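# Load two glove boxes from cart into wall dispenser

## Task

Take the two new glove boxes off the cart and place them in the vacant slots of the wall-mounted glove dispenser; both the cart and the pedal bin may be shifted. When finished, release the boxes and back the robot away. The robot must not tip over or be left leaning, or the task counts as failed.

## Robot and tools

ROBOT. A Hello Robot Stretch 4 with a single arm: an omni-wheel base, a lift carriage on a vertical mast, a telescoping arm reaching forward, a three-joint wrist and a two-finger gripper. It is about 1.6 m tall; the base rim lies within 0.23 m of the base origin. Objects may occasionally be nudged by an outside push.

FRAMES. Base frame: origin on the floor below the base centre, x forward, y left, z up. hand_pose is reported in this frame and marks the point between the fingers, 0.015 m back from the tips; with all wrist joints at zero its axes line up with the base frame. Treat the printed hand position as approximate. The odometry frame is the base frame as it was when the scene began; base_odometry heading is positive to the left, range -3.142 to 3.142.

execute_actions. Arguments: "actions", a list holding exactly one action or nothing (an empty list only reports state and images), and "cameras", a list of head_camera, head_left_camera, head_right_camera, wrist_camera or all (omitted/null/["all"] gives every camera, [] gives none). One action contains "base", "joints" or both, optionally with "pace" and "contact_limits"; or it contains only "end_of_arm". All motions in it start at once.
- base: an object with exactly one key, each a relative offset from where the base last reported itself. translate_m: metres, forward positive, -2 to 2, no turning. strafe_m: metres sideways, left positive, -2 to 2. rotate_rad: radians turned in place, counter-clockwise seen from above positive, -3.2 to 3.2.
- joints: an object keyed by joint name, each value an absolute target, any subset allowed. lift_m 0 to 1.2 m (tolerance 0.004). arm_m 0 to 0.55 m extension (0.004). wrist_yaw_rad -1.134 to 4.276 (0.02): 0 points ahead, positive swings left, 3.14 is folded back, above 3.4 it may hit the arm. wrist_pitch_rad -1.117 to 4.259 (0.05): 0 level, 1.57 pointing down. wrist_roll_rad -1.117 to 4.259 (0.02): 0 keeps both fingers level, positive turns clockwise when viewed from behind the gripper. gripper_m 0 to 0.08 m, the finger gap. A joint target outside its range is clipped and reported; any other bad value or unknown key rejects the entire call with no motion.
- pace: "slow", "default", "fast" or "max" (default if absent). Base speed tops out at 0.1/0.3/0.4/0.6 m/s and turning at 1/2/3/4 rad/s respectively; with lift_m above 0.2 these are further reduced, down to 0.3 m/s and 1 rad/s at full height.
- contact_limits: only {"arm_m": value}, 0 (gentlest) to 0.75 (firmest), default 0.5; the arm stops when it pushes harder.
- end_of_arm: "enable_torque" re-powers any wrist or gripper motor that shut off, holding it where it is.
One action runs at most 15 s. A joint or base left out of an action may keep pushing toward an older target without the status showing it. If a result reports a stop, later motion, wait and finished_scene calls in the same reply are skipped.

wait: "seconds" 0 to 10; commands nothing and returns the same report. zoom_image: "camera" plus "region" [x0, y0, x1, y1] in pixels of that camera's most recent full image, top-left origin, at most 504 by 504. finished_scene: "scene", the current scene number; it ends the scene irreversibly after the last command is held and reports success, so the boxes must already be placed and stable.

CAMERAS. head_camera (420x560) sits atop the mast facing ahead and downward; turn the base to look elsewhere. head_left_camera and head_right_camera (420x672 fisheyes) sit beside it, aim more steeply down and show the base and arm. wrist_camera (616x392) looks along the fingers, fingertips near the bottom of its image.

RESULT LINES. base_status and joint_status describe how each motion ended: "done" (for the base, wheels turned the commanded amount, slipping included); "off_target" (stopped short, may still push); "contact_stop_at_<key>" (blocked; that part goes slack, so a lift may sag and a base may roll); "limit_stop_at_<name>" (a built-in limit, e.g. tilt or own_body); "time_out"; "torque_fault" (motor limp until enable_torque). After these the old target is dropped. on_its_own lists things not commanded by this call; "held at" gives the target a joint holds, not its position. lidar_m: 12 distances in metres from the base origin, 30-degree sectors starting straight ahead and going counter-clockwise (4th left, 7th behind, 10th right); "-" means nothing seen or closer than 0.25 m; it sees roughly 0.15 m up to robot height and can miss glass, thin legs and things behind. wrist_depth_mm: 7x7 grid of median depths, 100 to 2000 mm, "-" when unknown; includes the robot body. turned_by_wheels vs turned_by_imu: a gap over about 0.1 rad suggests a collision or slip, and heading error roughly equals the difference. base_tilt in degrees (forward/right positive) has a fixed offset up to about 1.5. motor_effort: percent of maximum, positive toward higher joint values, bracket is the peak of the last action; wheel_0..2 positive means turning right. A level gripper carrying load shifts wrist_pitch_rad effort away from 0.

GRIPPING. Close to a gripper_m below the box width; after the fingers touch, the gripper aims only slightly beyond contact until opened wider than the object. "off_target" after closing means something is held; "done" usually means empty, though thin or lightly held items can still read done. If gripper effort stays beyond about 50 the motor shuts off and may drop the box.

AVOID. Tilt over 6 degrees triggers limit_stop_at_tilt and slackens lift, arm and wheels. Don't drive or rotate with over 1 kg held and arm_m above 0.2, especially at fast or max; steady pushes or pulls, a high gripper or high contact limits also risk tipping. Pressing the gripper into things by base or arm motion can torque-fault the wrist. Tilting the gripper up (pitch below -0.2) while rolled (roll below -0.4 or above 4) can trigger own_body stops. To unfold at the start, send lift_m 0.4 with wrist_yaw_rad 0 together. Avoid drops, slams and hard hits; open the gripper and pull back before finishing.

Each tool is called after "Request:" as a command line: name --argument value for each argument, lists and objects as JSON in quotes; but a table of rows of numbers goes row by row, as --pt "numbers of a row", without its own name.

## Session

Request:
execute_actions --actions '[]'

Scene clock: 0.00 s.
base_odometry: x=+0.000 y=+0.000 heading=+0.000 (m, m, rad; odometry frame)
turned_by_wheels: +0.000 (rad since the last result)
turned_by_imu: +0.000 (rad since the last result)
base_tilt: forward=+0.1 right=+0.0 (deg)
lidar_m: 2.30 2.06 1.04 1.04 1.17 1.97 1.90 2.13 2.08 2.06 1.86 2.41
base_status: not commanded
joint_positions: lift_m=+0.279 arm_m=-0.001 wrist_yaw_rad=+3.091 wrist_pitch_rad=+0.002 wrist_roll_rad=+0.018 gripper_m=+0.040
joint_status: not commanded
motor_effort: lift_m=+21 arm_m=-1 wrist_yaw_rad=+0 wrist_pitch_rad=-9 wrist_roll_rad=-1 gripper_m=+0 wheel_0=+0 wheel_1=-1 wheel_2=+0 (%)
hand_pose: x=-0.0380 y=+0.0980 z=+0.4565 quat_wxyz=(+0.025, -0.001, +0.009, +1.000) (m; base frame)
wrist_depth_mm: - 148 - - - - - / - 147 - - - - - / - 123 172 - - - - / 107 139 211 - - - - / 144 - - - - - - / 1808 - 1983 - - 1921 - / 1160 1366 112 1281 138 1464 1308
pictures: head_camera, head_left_camera, head_right_camera, wrist_camera
Images, in order (width x height): head_camera 420x560, head_left_camera 420x672, head_right_camera 420x672, wrist_camera 616x392.

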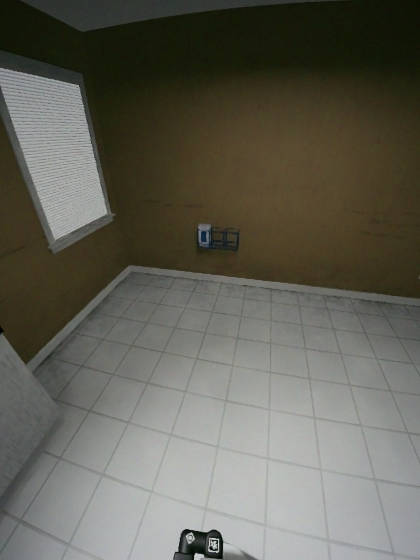

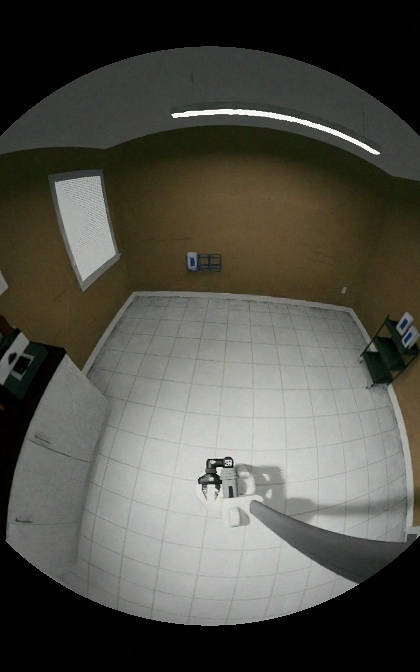

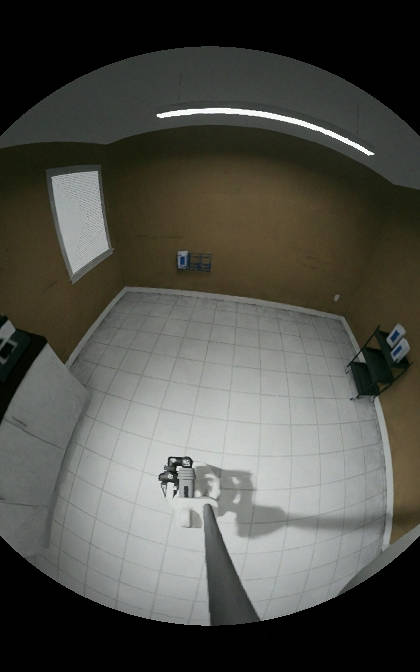

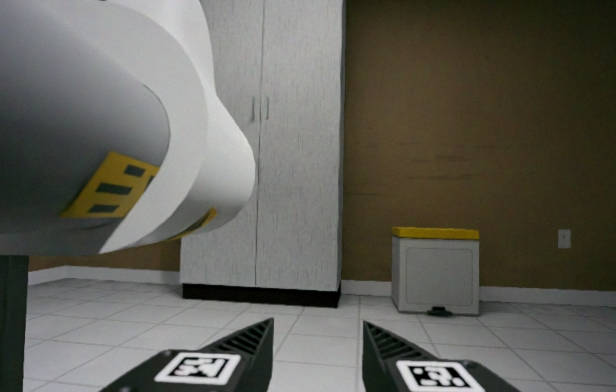

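Request:
execute_actions --actions '[{"base":{"rotate_rad":-1.82},"joints":{"lift_m":1.05,"gripper_m":0.08},"pace":"fast"}]' --cameras '[]'

Request:
execute_actions --actions '[{"base":{"strafe_m":1.05},"joints":{"wrist_yaw_rad":3.14,"wrist_pitch_rad":1.57,"wrist_roll_rad":1.57,"arm_m":0.1},"pace":"fast"}]' --cameras '[]'

Request:
execute_actions --actions '[{"base":{"translate_m":0.7},"pace":"fast"}]'

Scene clock: 10.27 s.
base_odometry: x=+0.000 y=+0.000 heading=-1.819 (m, m, rad; odometry frame)
turned_by_wheels: -1.819 (rad since the last result)
turned_by_imu: -1.782 (rad since the last result)
base_tilt: forward=+0.0 right=-0.1 (deg)
lidar_m: 2.07 1.86 2.54 2.34 2.33 1.11 1.04 1.05 1.42 1.88 1.94 2.22
base_status: done
joint_positions: lift_m=+1.050 arm_m=-0.001 wrist_yaw_rad=+3.091 wrist_pitch_rad=+0.002 wrist_roll_rad=+0.018 gripper_m=+0.080
joint_status: all done
motor_effort: lift_m=+22(25) arm_m=-1(1) wrist_yaw_rad=+0(0) wrist_pitch_rad=-9(9) wrist_roll_rad=-1(1) gripper_m=+2(1) wheel_0=+2(10) wheel_1=+3(12) wheel_2=+1(12) (%)
hand_pose: x=-0.0380 y=+0.0980 z=+1.2277 quat_wxyz=(+0.025, -0.001, +0.009, +1.000) (m; base frame)
wrist_depth_mm: - 148 1499 1576 1983 1983 - / - 147 1537 1576 1921 - - / - 123 172 1576 1921 1983 - / 107 139 211 1708 1921 1921 1983 / 144 1756 1808 1537 1863 1921 1983 / 1537 1464 1464 1281 1921 1921 1983 / 1118 109 150 1182 1229 128 1983
pictures: none
No camera images: the call's "cameras" was empty. Leave "cameras" out to get every camera's image.

Scene clock: 14.63 s.
base_odometry: x=+1.018 y=-0.258 heading=-1.819 (m, m, rad; odometry frame)
turned_by_wheels: +0.000 (rad since the last result)
turned_by_imu: +0.002 (rad since the last result)
base_tilt: forward=+0.1 right=+0.0 (deg)
lidar_m: 1.53 2.03 1.43 1.33 1.27 1.82 1.74 1.24 1.48 2.94 3.02 2.11
base_status: done
joint_positions: lift_m=+1.050 arm_m=+0.099 wrist_yaw_rad=+3.140 wrist_pitch_rad=+1.570 wrist_roll_rad=+1.570 gripper_m=+0.080
joint_status: all done
motor_effort: lift_m=+22(22) arm_m=+6(7) wrist_yaw_rad=+0(4) wrist_pitch_rad=+0(7) wrist_roll_rad=+0(3) gripper_m=+1(1) wheel_0=+0(10) wheel_1=+3(13) wheel_2=+0(0) (%)
hand_pose: x=+0.2697 y=+0.0874 z=+1.0154 quat_wxyz=(+0.500, -0.500, +0.500, +0.500) (m; base frame)
wrist_depth_mm: 1255 1281 1255 1255 1229 1205 1205 / 1229 1255 1229 1205 1205 1205 1182 / 1255 1255 1205 1205 1205 1182 1205 / 1229 1205 991 1205 1160 1182 1160 / 1229 1205 991 1182 1160 1138 1160 / 1205 1229 991 1160 1160 1138 1182 / 1205 109 151 1182 1138 128 1138
pictures: none
No camera images: the call's "cameras" was empty. Leave "cameras" out to get every camera's image.

Scene clock: 18.13 s.
base_odometry: x=+0.846 y=-0.937 heading=-1.819 (m, m, rad; odometry frame)
turned_by_wheels: +0.000 (rad since the last result)
turned_by_imu: +0.000 (rad since the last result)
base_tilt: forward=+0.2 right=+0.1 (deg)
lidar_m: 0.85 0.91 1.47 1.37 1.42 1.75 2.44 1.88 2.46 2.88 1.99 1.39
base_status: done
joint_positions: lift_m=+1.050 arm_m=+0.099 wrist_yaw_rad=+3.140 wrist_pitch_rad=+1.570 wrist_roll_rad=+1.570 gripper_m=+0.080
joint_status: not commanded
motor_effort: lift_m=+22(22) arm_m=+6(6) wrist_yaw_rad=+1(0) wrist_pitch_rad=+0(0) wrist_roll_rad=+0(1) gripper_m=+2(1) wheel_0=+3(6) wheel_1=+3(9) wheel_2=+0(8) (%)
hand_pose: x=+0.2697 y=+0.0874 z=+1.0154 quat_wxyz=(+0.500, -0.500, +0.500, +0.500) (m; base frame)
wrist_depth_mm: 1281 1255 1255 1255 1205 1205 1205 / 1255 1229 1182 1205 1182 1205 1160 / 1255 1229 1229 1229 1205 1205 1008 / 1255 1205 976 1205 1182 1160 1025 / 1205 1205 976 1205 1160 1182 1025 / 1182 1229 946 1205 1160 1160 1138 / 1229 109 151 1160 1160 128 1160
pictures: head_camera, head_left_camera, head_right_camera, wrist_camera
Images, in order (width x height): head_camera 420x560, head_left_camera 420x672, head_right_camera 420x672, wrist_camera 616x392.

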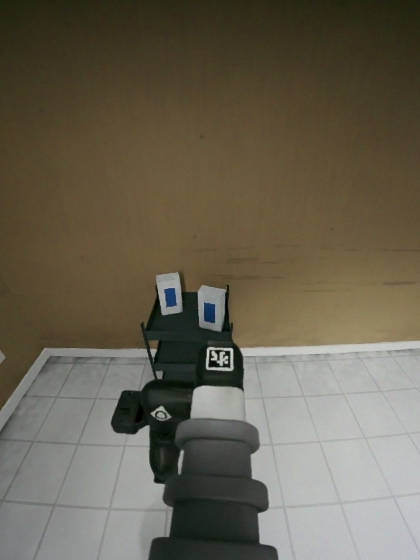

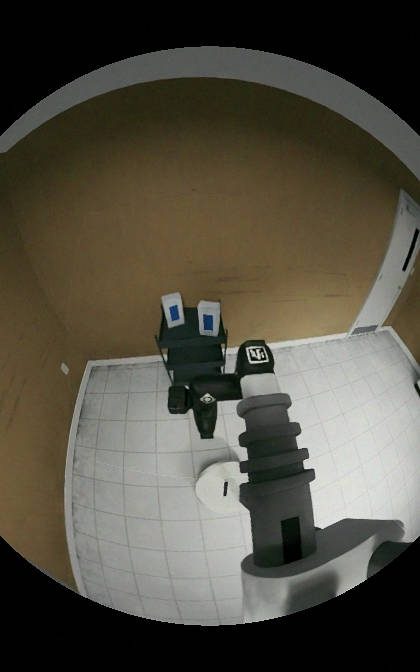

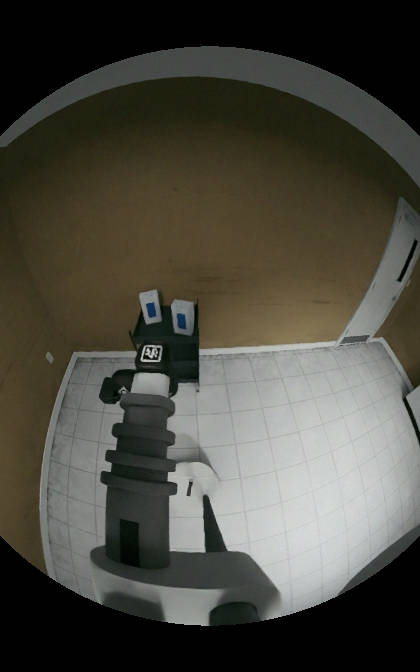

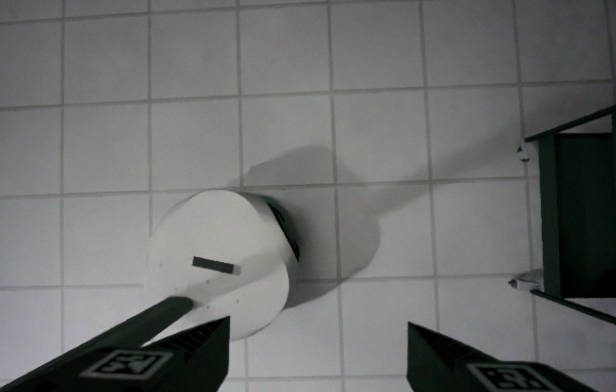

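Request:
execute_actions --actions '[{"base":{"translate_m":0.42},"joints":{"lift_m":1.12,"arm_m":0.42},"pace":"fast"}]' --cameras '["wrist_camera","head_left_camera"]'

Scene clock: 28.03 s.
base_odometry: x=+0.743 y=-1.344 heading=-1.818 (m, m, rad; odometry frame)
turned_by_wheels: +0.001 (rad since the last result)
turned_by_imu: +0.000 (rad since the last result)
base_tilt: forward=+0.0 right=+0.0 (deg)
lidar_m: 0.43 0.46 1.18 1.41 1.47 1.90 2.36 2.30 3.01 2.89 1.35 0.94
base_status: done
joint_positions: lift_m=+1.120 arm_m=+0.419 wrist_yaw_rad=+3.140 wrist_pitch_rad=+1.570 wrist_roll_rad=+1.570 gripper_m=+0.080
joint_status: all done
motor_effort: lift_m=+22(24) arm_m=+6(8) wrist_yaw_rad=+1(2) wrist_pitch_rad=-1(0) wrist_roll_rad=-2(0) gripper_m=+3(1) wheel_0=+2(6) wheel_1=+4(11) wheel_2=+1(11) (%)
hand_pose: x=+0.5899 y=+0.0874 z=+1.0854 quat_wxyz=(+0.500, -0.500, +0.500, +0.500) (m; base frame)
wrist_depth_mm: 1308 1308 1308 1336 343 521 439 / 1336 1308 1255 591 387 338 442 / 1281 1281 1308 585 525 569 449 / 1336 1078 1255 580 574 580 452 / 1281 1060 1060 480 569 580 455 / 1060 1060 580 330 569 564 459 / 1255 109 151 330 500 128 436
pictures: head_left_camera, wrist_camera
Images, in order (width x height): head_left_camera 420x672, wrist_camera 616x392.

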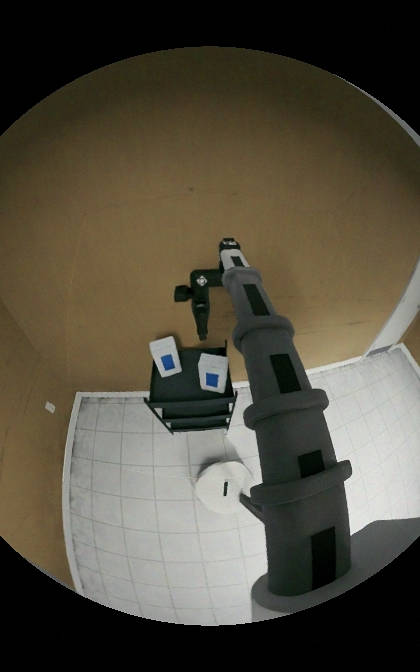

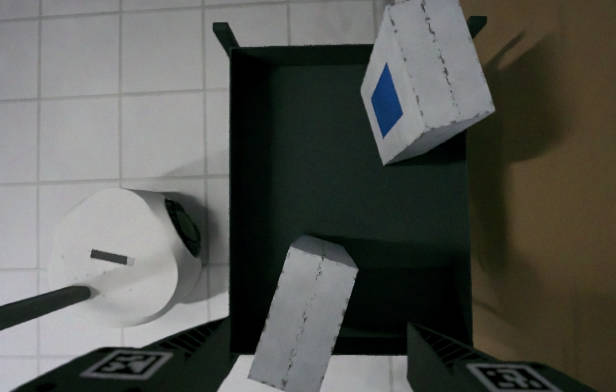

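Request:
execute_actions --actions '[{"base":{"strafe_m":-0.046},"joints":{"arm_m":0.405,"wrist_roll_rad":1.87,"lift_m":0.97}}]' --cameras '["wrist_camera"]'

Scene clock: 34.50 s.
base_odometry: x=+0.698 y=-1.333 heading=-1.818 (m, m, rad; odometry frame)
turned_by_wheels: +0.000 (rad since the last result)
turned_by_imu: +0.000 (rad since the last result)
base_tilt: forward=+0.0 right=+0.0 (deg)
lidar_m: 0.42 0.45 1.18 1.46 1.51 1.97 2.31 2.29 2.97 2.84 1.34 0.92
base_status: done
joint_positions: lift_m=+0.970 arm_m=+0.406 wrist_yaw_rad=+3.140 wrist_pitch_rad=+1.570 wrist_roll_rad=+1.870 gripper_m=+0.080
joint_status: all done
motor_effort: lift_m=+18(21) arm_m=-7(7) wrist_yaw_rad=+0(0) wrist_pitch_rad=-1(1) wrist_roll_rad=+1(1) gripper_m=+3(2) wheel_0=+0(9) wheel_1=-4(10) wheel_2=+0(1) (%)
hand_pose: x=+0.5770 y=+0.0874 z=+0.9357 quat_wxyz=(+0.569, -0.419, +0.569, +0.420) (m; base frame)
wrist_depth_mm: 1182 449 439 433 327 436 373 / 1182 1160 439 433 427 424 397 / 1138 1160 436 433 430 424 430 / 1160 1098 430 433 424 421 452 / 1118 976 424 185 418 418 452 / 917 891 424 183 407 415 496 / 891 109 151 182 180 128 580
pictures: wrist_camera
Images, in order (width x height): wrist_camera 616x392.

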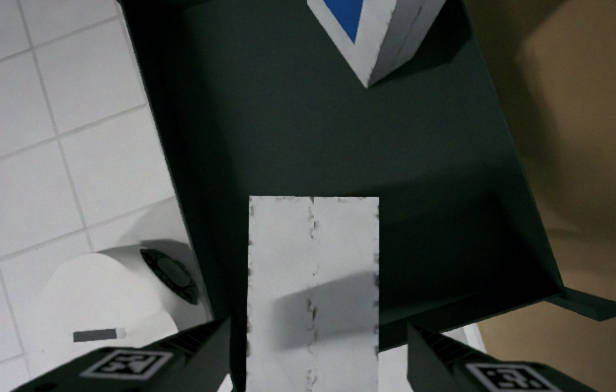

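Request:
execute_actions --actions '[{"base":{"strafe_m":-0.008},"joints":{"lift_m":0.955},"pace":"slow"}]' --cameras '[]'

Request:
execute_actions --actions '[{"joints":{"lift_m":0.911},"pace":"slow"}]' --cameras '["wrist_camera"]'

Request:
execute_actions --actions '[{"joints":{"gripper_m":0.04}}]' --cameras '[]'

Request:
execute_actions --actions '[{"joints":{"lift_m":1.02}}]' --cameras '["wrist_camera"]'

Request:
execute_actions --actions '[{"joints":{"arm_m":0.2,"wrist_roll_rad":1.57},"base":{"translate_m":-0.75}}]' --cameras '[]'

Request:
execute_actions --actions '[{"base":{"rotate_rad":1.63}}]'

Scene clock: 46.57 s.
base_odometry: x=+0.691 y=-1.331 heading=-1.818 (m, m, rad; odometry frame)
turned_by_wheels: +0.000 (rad since the last result)
turned_by_imu: +0.000 (rad since the last result)
base_tilt: forward=+0.0 right=+0.2 (deg)
lidar_m: 0.44 0.48 0.66 1.46 1.50 1.97 2.31 2.29 2.99 2.83 1.35 0.92
base_status: done
joint_positions: lift_m=+0.955 arm_m=+0.406 wrist_yaw_rad=+3.140 wrist_pitch_rad=+1.570 wrist_roll_rad=+1.870 gripper_m=+0.080
joint_status: all done
motor_effort: lift_m=+18(19) arm_m=-6(6) wrist_yaw_rad=+0(1) wrist_pitch_rad=-1(1) wrist_roll_rad=+1(0) gripper_m=+2(2) wheel_0=+3(3) wheel_1=-5(9) wheel_2=+0(3) (%)
hand_pose: x=+0.5770 y=+0.0874 z=+0.9208 quat_wxyz=(+0.569, -0.419, +0.569, +0.420) (m; base frame)
wrist_depth_mm: 1182 427 427 427 340 415 373 / 1138 1160 424 418 415 410 402 / 1138 1138 418 415 413 410 430 / 1138 1118 415 172 410 402 433 / 1118 976 384 170 402 402 392 / 891 878 364 169 382 402 504 / 891 109 151 167 167 128 580
pictures: none
No camera images: the call's "cameras" was empty. Leave "cameras" out to get every camera's image.

Scene clock: 47.80 s.
base_odometry: x=+0.691 y=-1.331 heading=-1.818 (m, m, rad; odometry frame)
turned_by_wheels: +0.000 (rad since the last result)
turned_by_imu: +0.000 (rad since the last result)
base_tilt: forward=+0.0 right=+0.0 (deg)
lidar_m: 0.42 0.48 0.61 1.46 1.47 1.99 2.28 2.30 2.99 2.83 1.37 0.96
base_status: not commanded
joint_positions: lift_m=+0.911 arm_m=+0.406 wrist_yaw_rad=+3.140 wrist_pitch_rad=+1.570 wrist_roll_rad=+1.870 gripper_m=+0.080
joint_status: all done
motor_effort: lift_m=+18(17) arm_m=-6(6) wrist_yaw_rad=+0(1) wrist_pitch_rad=-1(1) wrist_roll_rad=+0(0) gripper_m=+2(3) wheel_0=+3(3) wheel_1=-5(5) wheel_2=+1(0) (%)
hand_pose: x=+0.5770 y=+0.0874 z=+0.8768 quat_wxyz=(+0.569, -0.419, +0.569, +0.420) (m; base frame)
wrist_depth_mm: 1118 379 382 375 338 357 373 / 1098 377 375 373 370 364 389 / 1060 1078 373 370 370 366 382 / 1098 1078 128 127 126 362 327 / 1060 904 128 126 126 357 330 / 842 831 126 125 124 351 332 / 831 109 125 124 124 128 585
pictures: wrist_camera
Images, in order (width x height): wrist_camera 616x392.

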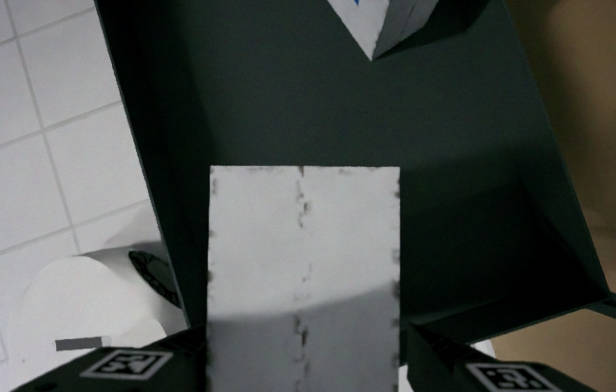

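Scene clock: 48.77 s.
base_odometry: x=+0.691 y=-1.331 heading=-1.818 (m, m, rad; odometry frame)
turned_by_wheels: +0.000 (rad since the last result)
turned_by_imu: +0.000 (rad since the last result)
base_tilt: forward=+0.0 right=+0.0 (deg)
lidar_m: 0.42 0.47 0.62 1.45 1.48 1.98 2.26 2.31 2.99 2.82 1.36 0.92
base_status: not commanded
joint_positions: lift_m=+0.911 arm_m=+0.406 wrist_yaw_rad=+3.140 wrist_pitch_rad=+1.569 wrist_roll_rad=+1.870 gripper_m=+0.060
joint_status: gripper_m off_target (ended at +0.060, target +0.040)
on_its_own: gripper_m is held at +0.056, not at your +0.040, by its contact guard: the fingers met something
motor_effort: lift_m=+18(18) arm_m=-6(6) wrist_yaw_rad=+1(1) wrist_pitch_rad=+1(1) wrist_roll_rad=+0(0) gripper_m=-30(31) wheel_0=+3(3) wheel_1=-5(5) wheel_2=+0(0) (%)
hand_pose: x=+0.5769 y=+0.0874 z=+0.8768 quat_wxyz=(+0.569, -0.419, +0.570, +0.420) (m; base frame)
wrist_depth_mm: 1098 387 382 377 340 362 373 / 1098 377 379 375 373 366 392 / 1098 1060 377 370 368 364 379 / 1078 1078 370 127 126 362 327 / 1042 917 329 126 126 357 334 / 820 831 301 125 125 355 329 / 820 831 124 124 123 304 591
pictures: none
No camera images: the call's "cameras" was empty. Leave "cameras" out to get every camera's image.

Scene clock: 50.27 s.
base_odometry: x=+0.691 y=-1.331 heading=-1.818 (m, m, rad; odometry frame)
turned_by_wheels: +0.000 (rad since the last result)
turned_by_imu: +0.000 (rad since the last result)
base_tilt: forward=+0.0 right=+0.0 (deg)
lidar_m: 0.43 0.47 0.61 1.45 1.51 1.98 2.27 2.29 2.98 2.83 1.35 0.94
base_status: not commanded
joint_positions: lift_m=+1.020 arm_m=+0.406 wrist_yaw_rad=+3.140 wrist_pitch_rad=+1.570 wrist_roll_rad=+1.870 gripper_m=+0.060
joint_status: all done
on_its_own: gripper_m is held at +0.056, not at your +0.040, by its contact guard: the fingers met something
motor_effort: lift_m=+25(24) arm_m=-7(6) wrist_yaw_rad=+0(1) wrist_pitch_rad=+0(1) wrist_roll_rad=-1(1) gripper_m=-29(29) wheel_0=+3(3) wheel_1=-5(5) wheel_2=+0(0) (%)
hand_pose: x=+0.5769 y=+0.0874 z=+0.9852 quat_wxyz=(+0.569, -0.419, +0.570, +0.420) (m; base frame)
wrist_depth_mm: 1205 1229 488 484 342 488 373 / 1182 1182 488 480 480 480 399 / 1205 1205 480 480 480 473 433 / 1160 1205 430 128 128 469 466 / 1182 1008 415 127 127 466 496 / 946 931 931 125 125 788 530 / 1182 931 124 124 124 778 597
pictures: wrist_camera
Images, in order (width x height): wrist_camera 616x392.

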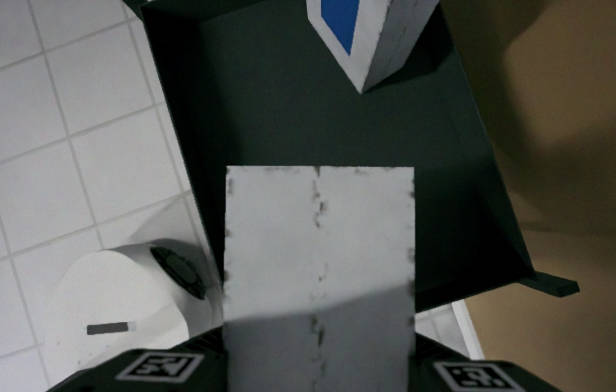

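Scene clock: 54.23 s.
base_odometry: x=+0.875 y=-0.604 heading=-1.819 (m, m, rad; odometry frame)
turned_by_wheels: +0.000 (rad since the last result)
turned_by_imu: +0.000 (rad since the last result)
base_tilt: forward=+0.0 right=+0.2 (deg)
lidar_m: 0.32 0.33 1.50 1.41 1.46 1.92 2.11 1.56 2.00 2.86 2.51 1.73
base_status: done
joint_positions: lift_m=+1.020 arm_m=+0.201 wrist_yaw_rad=+3.140 wrist_pitch_rad=+1.570 wrist_roll_rad=+1.570 gripper_m=+0.060
joint_status: all done
on_its_own: gripper_m is held at +0.056, not at your +0.040, by its contact guard: the fingers met something
motor_effort: lift_m=+25(25) arm_m=-6(7) wrist_yaw_rad=-1(0) wrist_pitch_rad=-1(3) wrist_roll_rad=-3(7) gripper_m=-29(28) wheel_0=-1(8) wheel_1=-5(11) wheel_2=+0(9) (%)
hand_pose: x=+0.3720 y=+0.0874 z=+0.9852 quat_wxyz=(+0.500, -0.500, +0.500, +0.500) (m; base frame)
wrist_depth_mm: 1229 1229 1205 1205 1160 1160 1160 / 1229 1205 1205 1182 1160 1138 1138 / 1229 1205 1205 1138 1138 1138 1138 / 1205 1182 946 128 128 1138 1160 / 1205 946 946 127 126 1138 1098 / 1160 946 931 126 125 1160 1118 / 647 723 124 124 124 1098 1118
pictures: none
No camera images: the call's "cameras" was empty. Leave "cameras" out to get every camera's image.

Scene clock: 56.57 s.
base_odometry: x=+0.875 y=-0.604 heading=-0.189 (m, m, rad; odometry frame)
turned_by_wheels: +1.629 (rad since the last result)
turned_by_imu: +1.596 (rad since the last result)
base_tilt: forward=+0.0 right=+0.1 (deg)
lidar_m: 0.30 0.34 1.99 1.86 1.57 2.10 2.85 2.36 1.67 1.17 1.26 1.47
base_status: done
joint_positions: lift_m=+1.020 arm_m=+0.201 wrist_yaw_rad=+3.140 wrist_pitch_rad=+1.570 wrist_roll_rad=+1.570 gripper_m=+0.060
joint_status: not commanded
on_its_own: gripper_m is held at +0.056, not at your +0.040, by its contact guard: the fingers met something
motor_effort: lift_m=+24(24) arm_m=-6(6) wrist_yaw_rad=-1(0) wrist_pitch_rad=-2(3) wrist_roll_rad=-1(3) gripper_m=-29(29) wheel_0=-2(7) wheel_1=-4(10) wheel_2=-1(9) (%)
hand_pose: x=+0.3721 y=+0.0874 z=+0.9852 quat_wxyz=(+0.500, -0.500, +0.500, +0.500) (m; base frame)
wrist_depth_mm: 1229 1205 1205 1205 1205 1182 1160 / 1205 1182 1205 1205 1138 1160 1138 / 1229 1205 1182 1138 1138 1160 1118 / 1229 1160 946 127 127 1138 1138 / 1160 960 946 126 126 1118 1118 / 1160 946 946 125 125 1138 1118 / 640 723 124 124 124 1118 1078
pictures: head_camera, head_left_camera, head_right_camera, wrist_camera
Images, in order (width x height): head_camera 420x560, head_left_camera 420x672, head_right_camera 420x672, wrist_camera 616x392.

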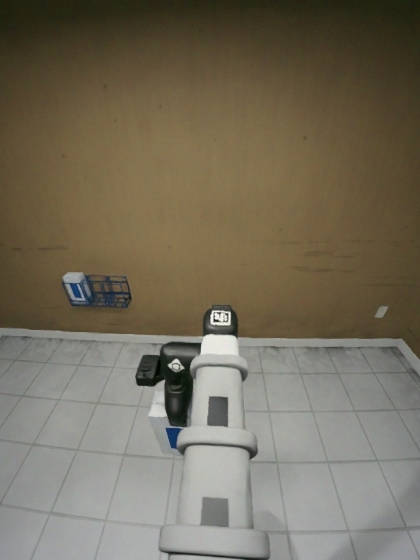

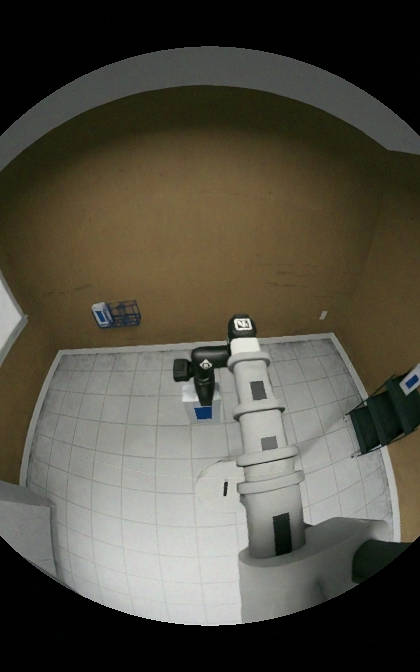

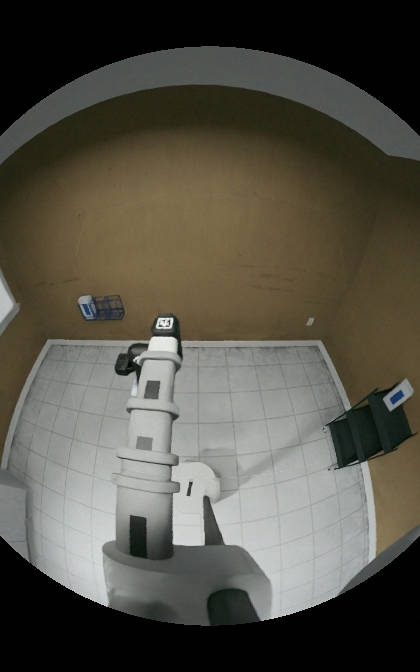

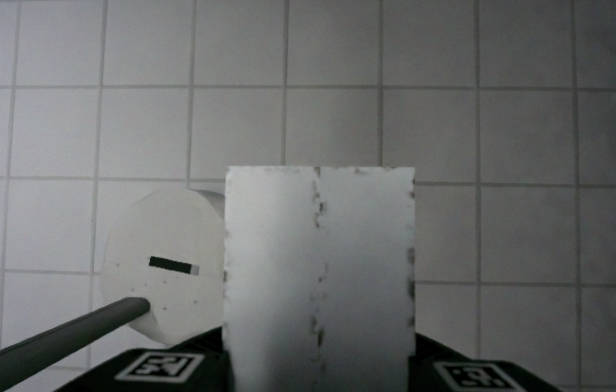

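Request:
execute_actions --actions '[{"base":{"rotate_rad":-0.02}}]' --cameras '[]'

Request:
execute_actions --actions '[{"base":{"strafe_m":0.68},"joints":{"lift_m":1.08}}]' --cameras '[]'

Request:
execute_actions --actions '[{"base":{"translate_m":0.62},"joints":{"arm_m":0.42,"wrist_pitch_rad":1.62}}]' --cameras '["wrist_camera","head_left_camera","head_camera"]'

Scene clock: 64.20 s.
base_odometry: x=+0.875 y=-0.604 heading=-0.209 (m, m, rad; odometry frame)
turned_by_wheels: -0.020 (rad since the last result)
turned_by_imu: -0.019 (rad since the last result)
base_tilt: forward=+0.1 right=+0.1 (deg)
lidar_m: 0.33 0.33 1.96 1.98 1.56 2.05 2.88 2.40 1.72 1.20 1.23 1.50
base_status: done
joint_positions: lift_m=+1.020 arm_m=+0.201 wrist_yaw_rad=+3.140 wrist_pitch_rad=+1.570 wrist_roll_rad=+1.570 gripper_m=+0.060
joint_status: not commanded
on_its_own: gripper_m is held at +0.056, not at your +0.040, by its contact guard: the fingers met something
motor_effort: lift_m=+24(24) arm_m=-6(6) wrist_yaw_rad=-1(1) wrist_pitch_rad=-2(2) wrist_roll_rad=-3(1) gripper_m=-30(28) wheel_0=+0(2) wheel_1=+4(6) wheel_2=+2(7) (%)
hand_pose: x=+0.3721 y=+0.0874 z=+0.9852 quat_wxyz=(+0.500, -0.500, +0.500, +0.500) (m; base frame)
wrist_depth_mm: 1255 1205 1205 1205 1182 1138 1160 / 1205 1205 1160 1160 1160 1138 1138 / 1229 1182 1160 1205 1182 1160 1118 / 1205 1160 946 130 129 1138 1138 / 1182 946 946 128 128 1138 1118 / 1182 931 917 126 126 1118 1118 / 661 946 124 125 124 1118 1078
pictures: none
No camera images: the call's "cameras" was empty. Leave "cameras" out to get every camera's image.

Scene clock: 67.80 s.
base_odometry: x=+1.016 y=+0.061 heading=-0.209 (m, m, rad; odometry frame)
turned_by_wheels: +0.000 (rad since the last result)
turned_by_imu: +0.001 (rad since the last result)
base_tilt: forward=+0.1 right=+0.0 (deg)
lidar_m: 0.31 0.32 1.48 1.43 0.94 1.14 2.90 3.00 2.42 1.88 2.07 1.47
base_status: done
joint_positions: lift_m=+1.080 arm_m=+0.201 wrist_yaw_rad=+3.140 wrist_pitch_rad=+1.570 wrist_roll_rad=+1.570 gripper_m=+0.060
joint_status: all done
on_its_own: gripper_m is held at +0.056, not at your +0.040, by its contact guard: the fingers met something
motor_effort: lift_m=+24(27) arm_m=-6(6) wrist_yaw_rad=-1(1) wrist_pitch_rad=-1(1) wrist_roll_rad=-3(2) gripper_m=-29(29) wheel_0=-1(9) wheel_1=+3(11) wheel_2=+0(2) (%)
hand_pose: x=+0.3721 y=+0.0874 z=+1.0452 quat_wxyz=(+0.500, -0.500, +0.500, +0.500) (m; base frame)
wrist_depth_mm: 1281 1281 1255 1255 1205 1205 1229 / 1255 1255 1255 1229 1229 1229 1182 / 1281 1255 1281 1281 1205 1182 1205 / 1281 1229 1025 128 128 1205 1182 / 1255 1008 976 126 126 1182 1182 / 1229 991 976 125 125 1160 1205 / 654 1229 124 124 124 1182 1160
pictures: none
No camera images: the call's "cameras" was empty. Leave "cameras" out to get every camera's image.

Scene clock: 71.33 s.
base_odometry: x=+1.623 y=-0.067 heading=-0.208 (m, m, rad; odometry frame)
turned_by_wheels: +0.001 (rad since the last result)
turned_by_imu: +0.000 (rad since the last result)
base_tilt: forward=+0.0 right=+0.1 (deg)
lidar_m: 0.56 0.62 1.08 1.41 1.49 1.39 3.56 3.38 1.95 1.86 1.13 0.83
base_status: done
joint_positions: lift_m=+1.080 arm_m=+0.419 wrist_yaw_rad=+3.140 wrist_pitch_rad=+1.620 wrist_roll_rad=+1.570 gripper_m=+0.060
joint_status: all done
on_its_own: gripper_m is held at +0.056, not at your +0.040, by its contact guard: the fingers met something
motor_effort: lift_m=+24(24) arm_m=+6(8) wrist_yaw_rad=-1(0) wrist_pitch_rad=+0(10) wrist_roll_rad=-3(1) gripper_m=-31(28) wheel_0=+3(5) wheel_1=+5(8) wheel_2=-2(12) (%)
hand_pose: x=+0.6003 y=+0.0874 z=+1.0455 quat_wxyz=(+0.512, -0.512, +0.488, +0.487) (m; base frame)
wrist_depth_mm: 1255 1281 1255 1281 477 397 282 / 1281 1229 1255 1229 508 394 282 / 1205 1205 1229 1205 668 394 287 / 1205 1229 1229 128 128 397 285 / 991 991 1205 127 127 397 285 / 991 960 1182 126 125 392 281 / 1182 1182 124 124 124 325 276
pictures: head_camera, head_left_camera, wrist_camera
Images, in order (width x height): head_camera 420x560, head_left_camera 420x672, wrist_camera 616x392.

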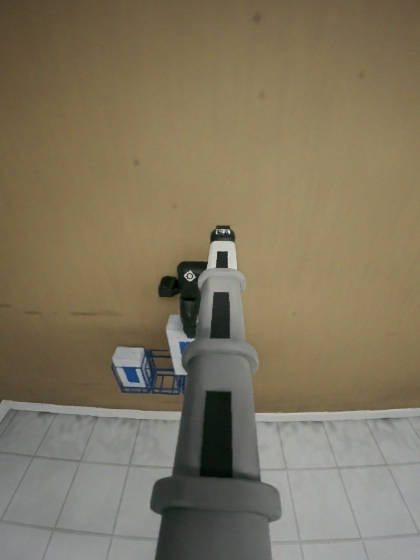

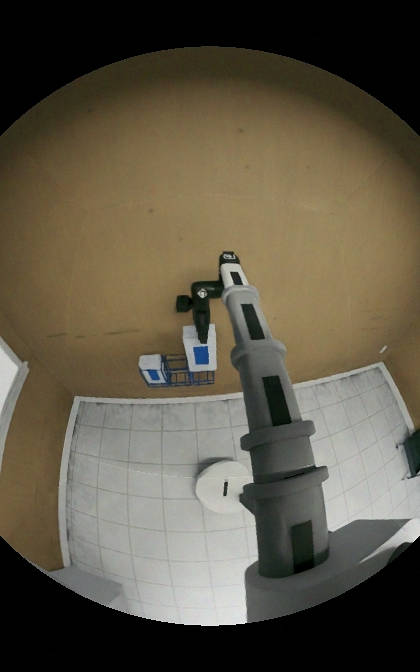

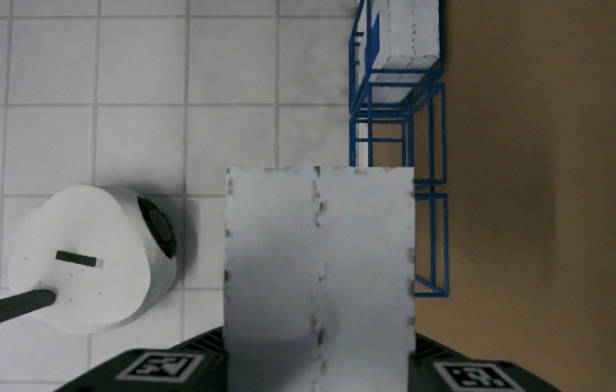

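Request:
execute_actions --actions '[{"joints":{"arm_m":0.53,"lift_m":0.99},"contact_limits":{"arm_m":0.2}}]' --cameras '["wrist_camera","head_left_camera"]'

Request:
zoom_image --camera "head_left_camera" --region '[130,300,260,400]'

Scene clock: 84.77 s.
base_odometry: x=+1.623 y=-0.067 heading=-0.208 (m, m, rad; odometry frame)
turned_by_wheels: +0.000 (rad since the last result)
turned_by_imu: +0.000 (rad since the last result)
base_tilt: forward=+0.2 right=+0.2 (deg)
lidar_m: 0.66 0.71 1.09 1.43 1.49 1.38 3.57 3.36 1.94 1.88 1.15 0.81
base_status: not commanded
joint_positions: lift_m=+0.990 arm_m=+0.529 wrist_yaw_rad=+3.140 wrist_pitch_rad=+1.620 wrist_roll_rad=+1.570 gripper_m=+0.060
joint_status: all done
on_its_own: gripper_m is held at +0.056, not at your +0.040, by its contact guard: the fingers met something
motor_effort: lift_m=+20(23) arm_m=+7(8) wrist_yaw_rad=-2(1) wrist_pitch_rad=+0(1) wrist_roll_rad=-2(2) gripper_m=-28(29) wheel_0=+3(3) wheel_1=+5(5) wheel_2=-1(1) (%)
contact_limits: arm_m 0.2
hand_pose: x=+0.7103 y=+0.0874 z=+0.9558 quat_wxyz=(+0.512, -0.512, +0.488, +0.487) (m; base frame)
wrist_depth_mm: 1160 1138 1182 418 334 169 129 / 1138 1118 1118 621 334 170 129 / 1118 1138 1160 1160 336 170 129 / 904 1118 1118 128 128 170 129 / 878 1118 1118 127 126 171 129 / 891 1098 1098 125 126 170 128 / 1118 1098 124 124 124 140 -
pictures: head_left_camera, wrist_camera
Images, in order (width x height): head_left_camera 420x672, wrist_camera 616x392.

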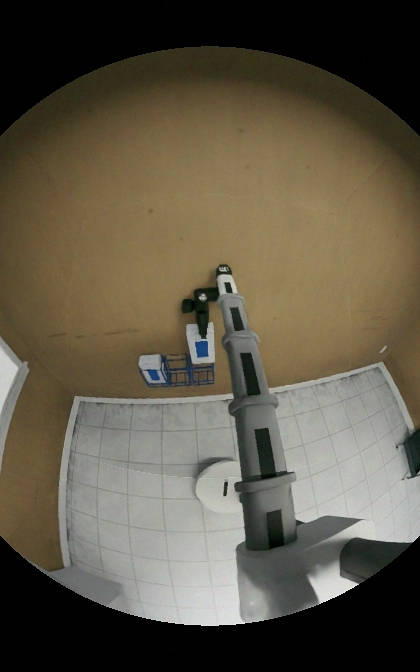

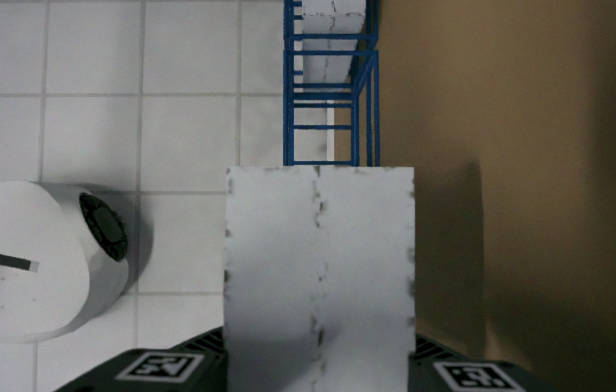

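Region (130, 300, 260, 400) of head_left_camera's 420x672 image, scaled by 3.877, with more detail than that image has; it fills the top 388 rows of this view, and the rest is white.

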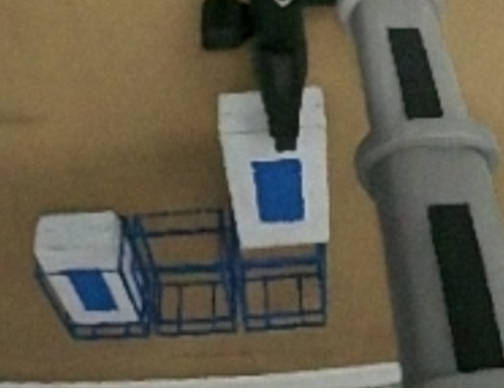

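Request:
execute_actions --actions '[{"joints":{"arm_m":0.538,"lift_m":0.96},"base":{"strafe_m":0.005},"pace":"slow"}]' --cameras '[]'

Request:
execute_actions --actions '[{"joints":{"lift_m":0.925},"pace":"slow"}]' --cameras '["wrist_camera","head_left_camera"]'

Request:
zoom_image --camera "head_left_camera" --region '[130,300,260,400]'

Scene clock: 101.03 s.
base_odometry: x=+1.624 y=-0.062 heading=-0.208 (m, m, rad; odometry frame)
turned_by_wheels: +0.000 (rad since the last result)
turned_by_imu: +0.000 (rad since the last result)
base_tilt: forward=-0.1 right=+0.1 (deg)
lidar_m: 0.67 0.70 1.08 1.41 1.48 1.39 3.54 3.36 1.93 1.88 1.16 0.83
base_status: done
joint_positions: lift_m=+0.960 arm_m=+0.537 wrist_yaw_rad=+3.140 wrist_pitch_rad=+1.620 wrist_roll_rad=+1.570 gripper_m=+0.060
joint_status: all done
on_its_own: gripper_m is held at +0.056, not at your +0.040, by its contact guard: the fingers met something
motor_effort: lift_m=+20(20) arm_m=+7(7) wrist_yaw_rad=+0(0) wrist_pitch_rad=+0(0) wrist_roll_rad=-2(1) gripper_m=-29(31) wheel_0=-4(4) wheel_1=+6(8) wheel_2=+0(2) (%)
hand_pose: x=+0.7183 y=+0.0874 z=+0.9258 quat_wxyz=(+0.512, -0.512, +0.488, +0.487) (m; base frame)
wrist_depth_mm: 1118 1118 1098 418 303 153 - / 1098 1098 1118 544 303 154 117 / 1098 1078 1098 976 301 154 116 / 878 1078 1078 128 128 154 116 / 878 1060 1078 127 127 153 116 / 854 1078 1060 126 125 153 116 / 1060 1078 124 124 124 127 -
pictures: none
No camera images: the call's "cameras" was empty. Leave "cameras" out to get every camera's image.

Scene clock: 102.17 s.
base_odometry: x=+1.623 y=-0.062 heading=-0.208 (m, m, rad; odometry frame)
turned_by_wheels: +0.000 (rad since the last result)
turned_by_imu: +0.000 (rad since the last result)
base_tilt: forward=-0.1 right=+0.1 (deg)
lidar_m: 0.66 0.70 1.09 1.40 1.49 1.37 3.56 3.40 1.95 1.88 1.14 0.83
base_status: not commanded
joint_positions: lift_m=+0.925 arm_m=+0.537 wrist_yaw_rad=+3.140 wrist_pitch_rad=+1.619 wrist_roll_rad=+1.570 gripper_m=+0.060
joint_status: all done
on_its_own: gripper_m is held at +0.056, not at your +0.040, by its contact guard: the fingers met something
motor_effort: lift_m=+20(21) arm_m=+6(6) wrist_yaw_rad=-1(1) wrist_pitch_rad=+1(3) wrist_roll_rad=-3(1) gripper_m=-28(29) wheel_0=+0(3) wheel_1=+5(6) wheel_2=-1(1) (%)
hand_pose: x=+0.7183 y=+0.0874 z=+0.8908 quat_wxyz=(+0.512, -0.512, +0.488, +0.487) (m; base frame)
wrist_depth_mm: 1078 1060 1078 415 303 154 - / 1078 1060 1060 549 306 154 117 / 1042 1060 1078 991 304 154 117 / 866 1042 1025 127 127 155 117 / 831 1025 1060 126 125 154 117 / 820 1042 1025 125 125 154 117 / 1042 1025 124 124 124 127 -
pictures: head_left_camera, wrist_camera
Images, in order (width x height): head_left_camera 420x672, wrist_camera 616x392.

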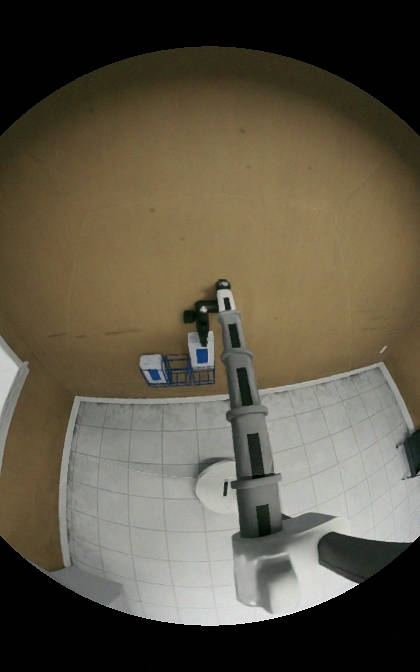

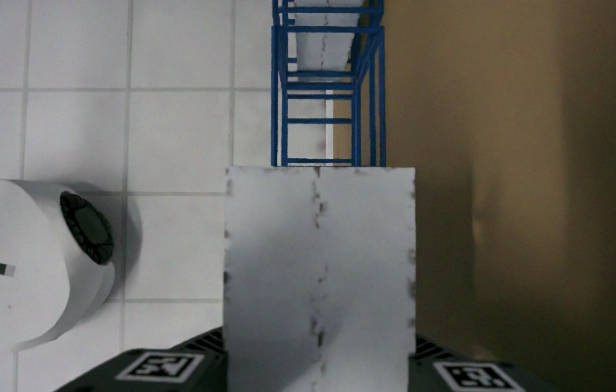

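Region (130, 300, 260, 400) of head_left_camera's 420x672 image, scaled by 3.877, with more detail than that image has; it fills the top 388 rows of this view, and the rest is white.

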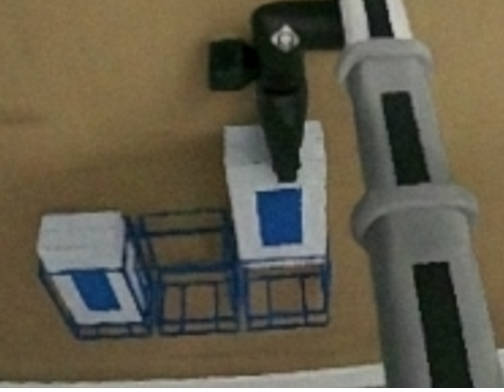

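In.

Request:
execute_actions --actions '[{"joints":{"lift_m":0.82},"pace":"slow"}]' --cameras '[]'

Request:
execute_actions --actions '[{"joints":{"lift_m":0.785},"pace":"slow"}]' --cameras '["wrist_camera"]'

Scene clock: 108.53 s.
base_odometry: x=+1.623 y=-0.062 heading=-0.208 (m, m, rad; odometry frame)
turned_by_wheels: +0.000 (rad since the last result)
turned_by_imu: +0.000 (rad since the last result)
base_tilt: forward=+0.0 right=+0.2 (deg)
lidar_m: 0.68 0.69 1.05 1.39 1.49 1.34 3.54 3.36 1.95 1.89 1.17 0.79
base_status: not commanded
joint_positions: lift_m=+0.820 arm_m=+0.537 wrist_yaw_rad=+3.140 wrist_pitch_rad=+1.619 wrist_roll_rad=+1.570 gripper_m=+0.060
joint_status: all done
on_its_own: gripper_m is held at +0.056, not at your +0.040, by its contact guard: the fingers met something
motor_effort: lift_m=+20(20) arm_m=+6(6) wrist_yaw_rad=-1(0) wrist_pitch_rad=+1(1) wrist_roll_rad=+0(1) gripper_m=-29(28) wheel_0=+0(0) wheel_1=+5(5) wheel_2=-1(1) (%)
hand_pose: x=+0.7183 y=+0.0874 z=+0.7858 quat_wxyz=(+0.512, -0.512, +0.488, +0.487) (m; base frame)
wrist_depth_mm: 946 976 991 404 290 153 - / 960 960 991 976 287 154 117 / 946 946 946 854 266 154 117 / 854 960 960 127 127 154 117 / 741 946 946 126 126 154 117 / 741 917 931 125 125 153 117 / 917 931 124 124 123 128 -
pictures: none
No camera images: the call's "cameras" was empty. Leave "cameras" out to get every camera's image.

Scene clock: 109.67 s.
base_odometry: x=+1.623 y=-0.062 heading=-0.208 (m, m, rad; odometry frame)
turned_by_wheels: +0.000 (rad since the last result)
turned_by_imu: +0.000 (rad since the last result)
base_tilt: forward=+0.0 right=+0.0 (deg)
lidar_m: 0.63 0.70 1.07 1.40 1.51 1.34 3.58 3.38 1.95 1.88 1.13 0.83
base_status: not commanded
joint_positions: lift_m=+0.785 arm_m=+0.537 wrist_yaw_rad=+3.140 wrist_pitch_rad=+1.620 wrist_roll_rad=+1.570 gripper_m=+0.060
joint_status: all done
on_its_own: gripper_m is held at +0.056, not at your +0.040, by its contact guard: the fingers met something
motor_effort: lift_m=+20(21) arm_m=+6(6) wrist_yaw_rad=+1(1) wrist_pitch_rad=+0(1) wrist_roll_rad=-3(1) gripper_m=-29(28) wheel_0=+0(0) wheel_1=+4(4) wheel_2=-1(1) (%)
hand_pose: x=+0.7184 y=+0.0874 z=+0.7509 quat_wxyz=(+0.512, -0.512, +0.488, +0.487) (m; base frame)
wrist_depth_mm: 917 931 946 370 301 153 - / 917 931 931 917 303 154 117 / 917 931 917 917 251 154 117 / 866 917 904 126 126 154 116 / 759 917 904 126 126 154 117 / 741 878 904 125 125 153 116 / 891 891 124 124 124 127 -
pictures: wrist_camera
Images, in order (width x height): wrist_camera 616x392.

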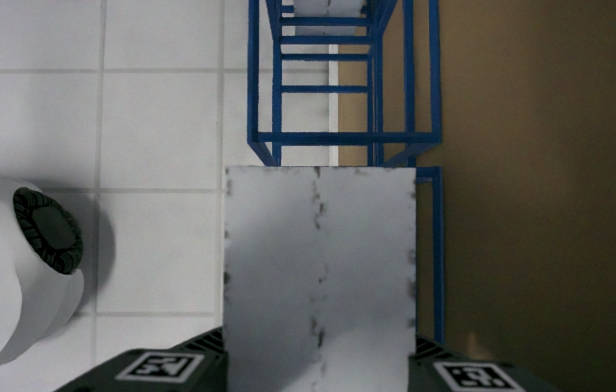

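Request:
execute_actions --actions '[{"joints":{"lift_m":0.76},"pace":"slow"}]' --cameras '["wrist_camera"]'

Scene clock: 114.63 s.
base_odometry: x=+1.623 y=-0.062 heading=-0.208 (m, m, rad; odometry frame)
turned_by_wheels: +0.000 (rad since the last result)
turned_by_imu: +0.000 (rad since the last result)
base_tilt: forward=+0.0 right=+0.1 (deg)
lidar_m: 0.67 0.68 1.10 1.42 1.52 1.39 3.56 3.38 1.94 1.88 1.15 0.80
base_status: not commanded
joint_positions: lift_m=+0.760 arm_m=+0.537 wrist_yaw_rad=+3.140 wrist_pitch_rad=+1.620 wrist_roll_rad=+1.570 gripper_m=+0.060
joint_status: all done
on_its_own: gripper_m is held at +0.056, not at your +0.040, by its contact guard: the fingers met something
motor_effort: lift_m=+19(19) arm_m=+6(6) wrist_yaw_rad=-1(0) wrist_pitch_rad=-2(1) wrist_roll_rad=-2(1) gripper_m=-30(28) wheel_0=+0(0) wheel_1=+5(5) wheel_2=-1(1) (%)
hand_pose: x=+0.7185 y=+0.0874 z=+0.7259 quat_wxyz=(+0.512, -0.512, +0.488, +0.487) (m; base frame)
wrist_depth_mm: 904 904 904 373 300 153 - / 891 917 904 809 301 153 116 / 891 904 904 377 219 153 116 / 891 891 891 127 126 154 116 / 750 891 866 126 125 153 116 / 732 866 866 125 125 153 116 / 854 866 124 124 124 128 -
pictures: wrist_camera
Images, in order (width x height): wrist_camera 616x392.

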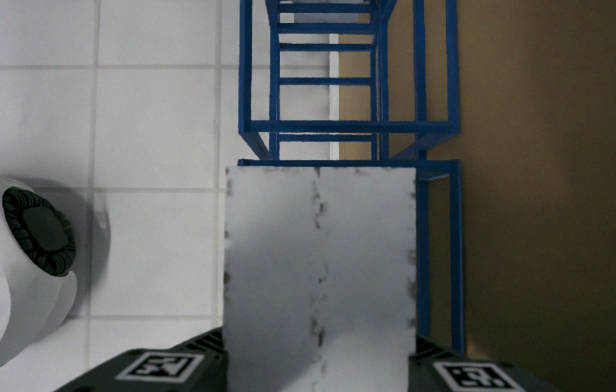

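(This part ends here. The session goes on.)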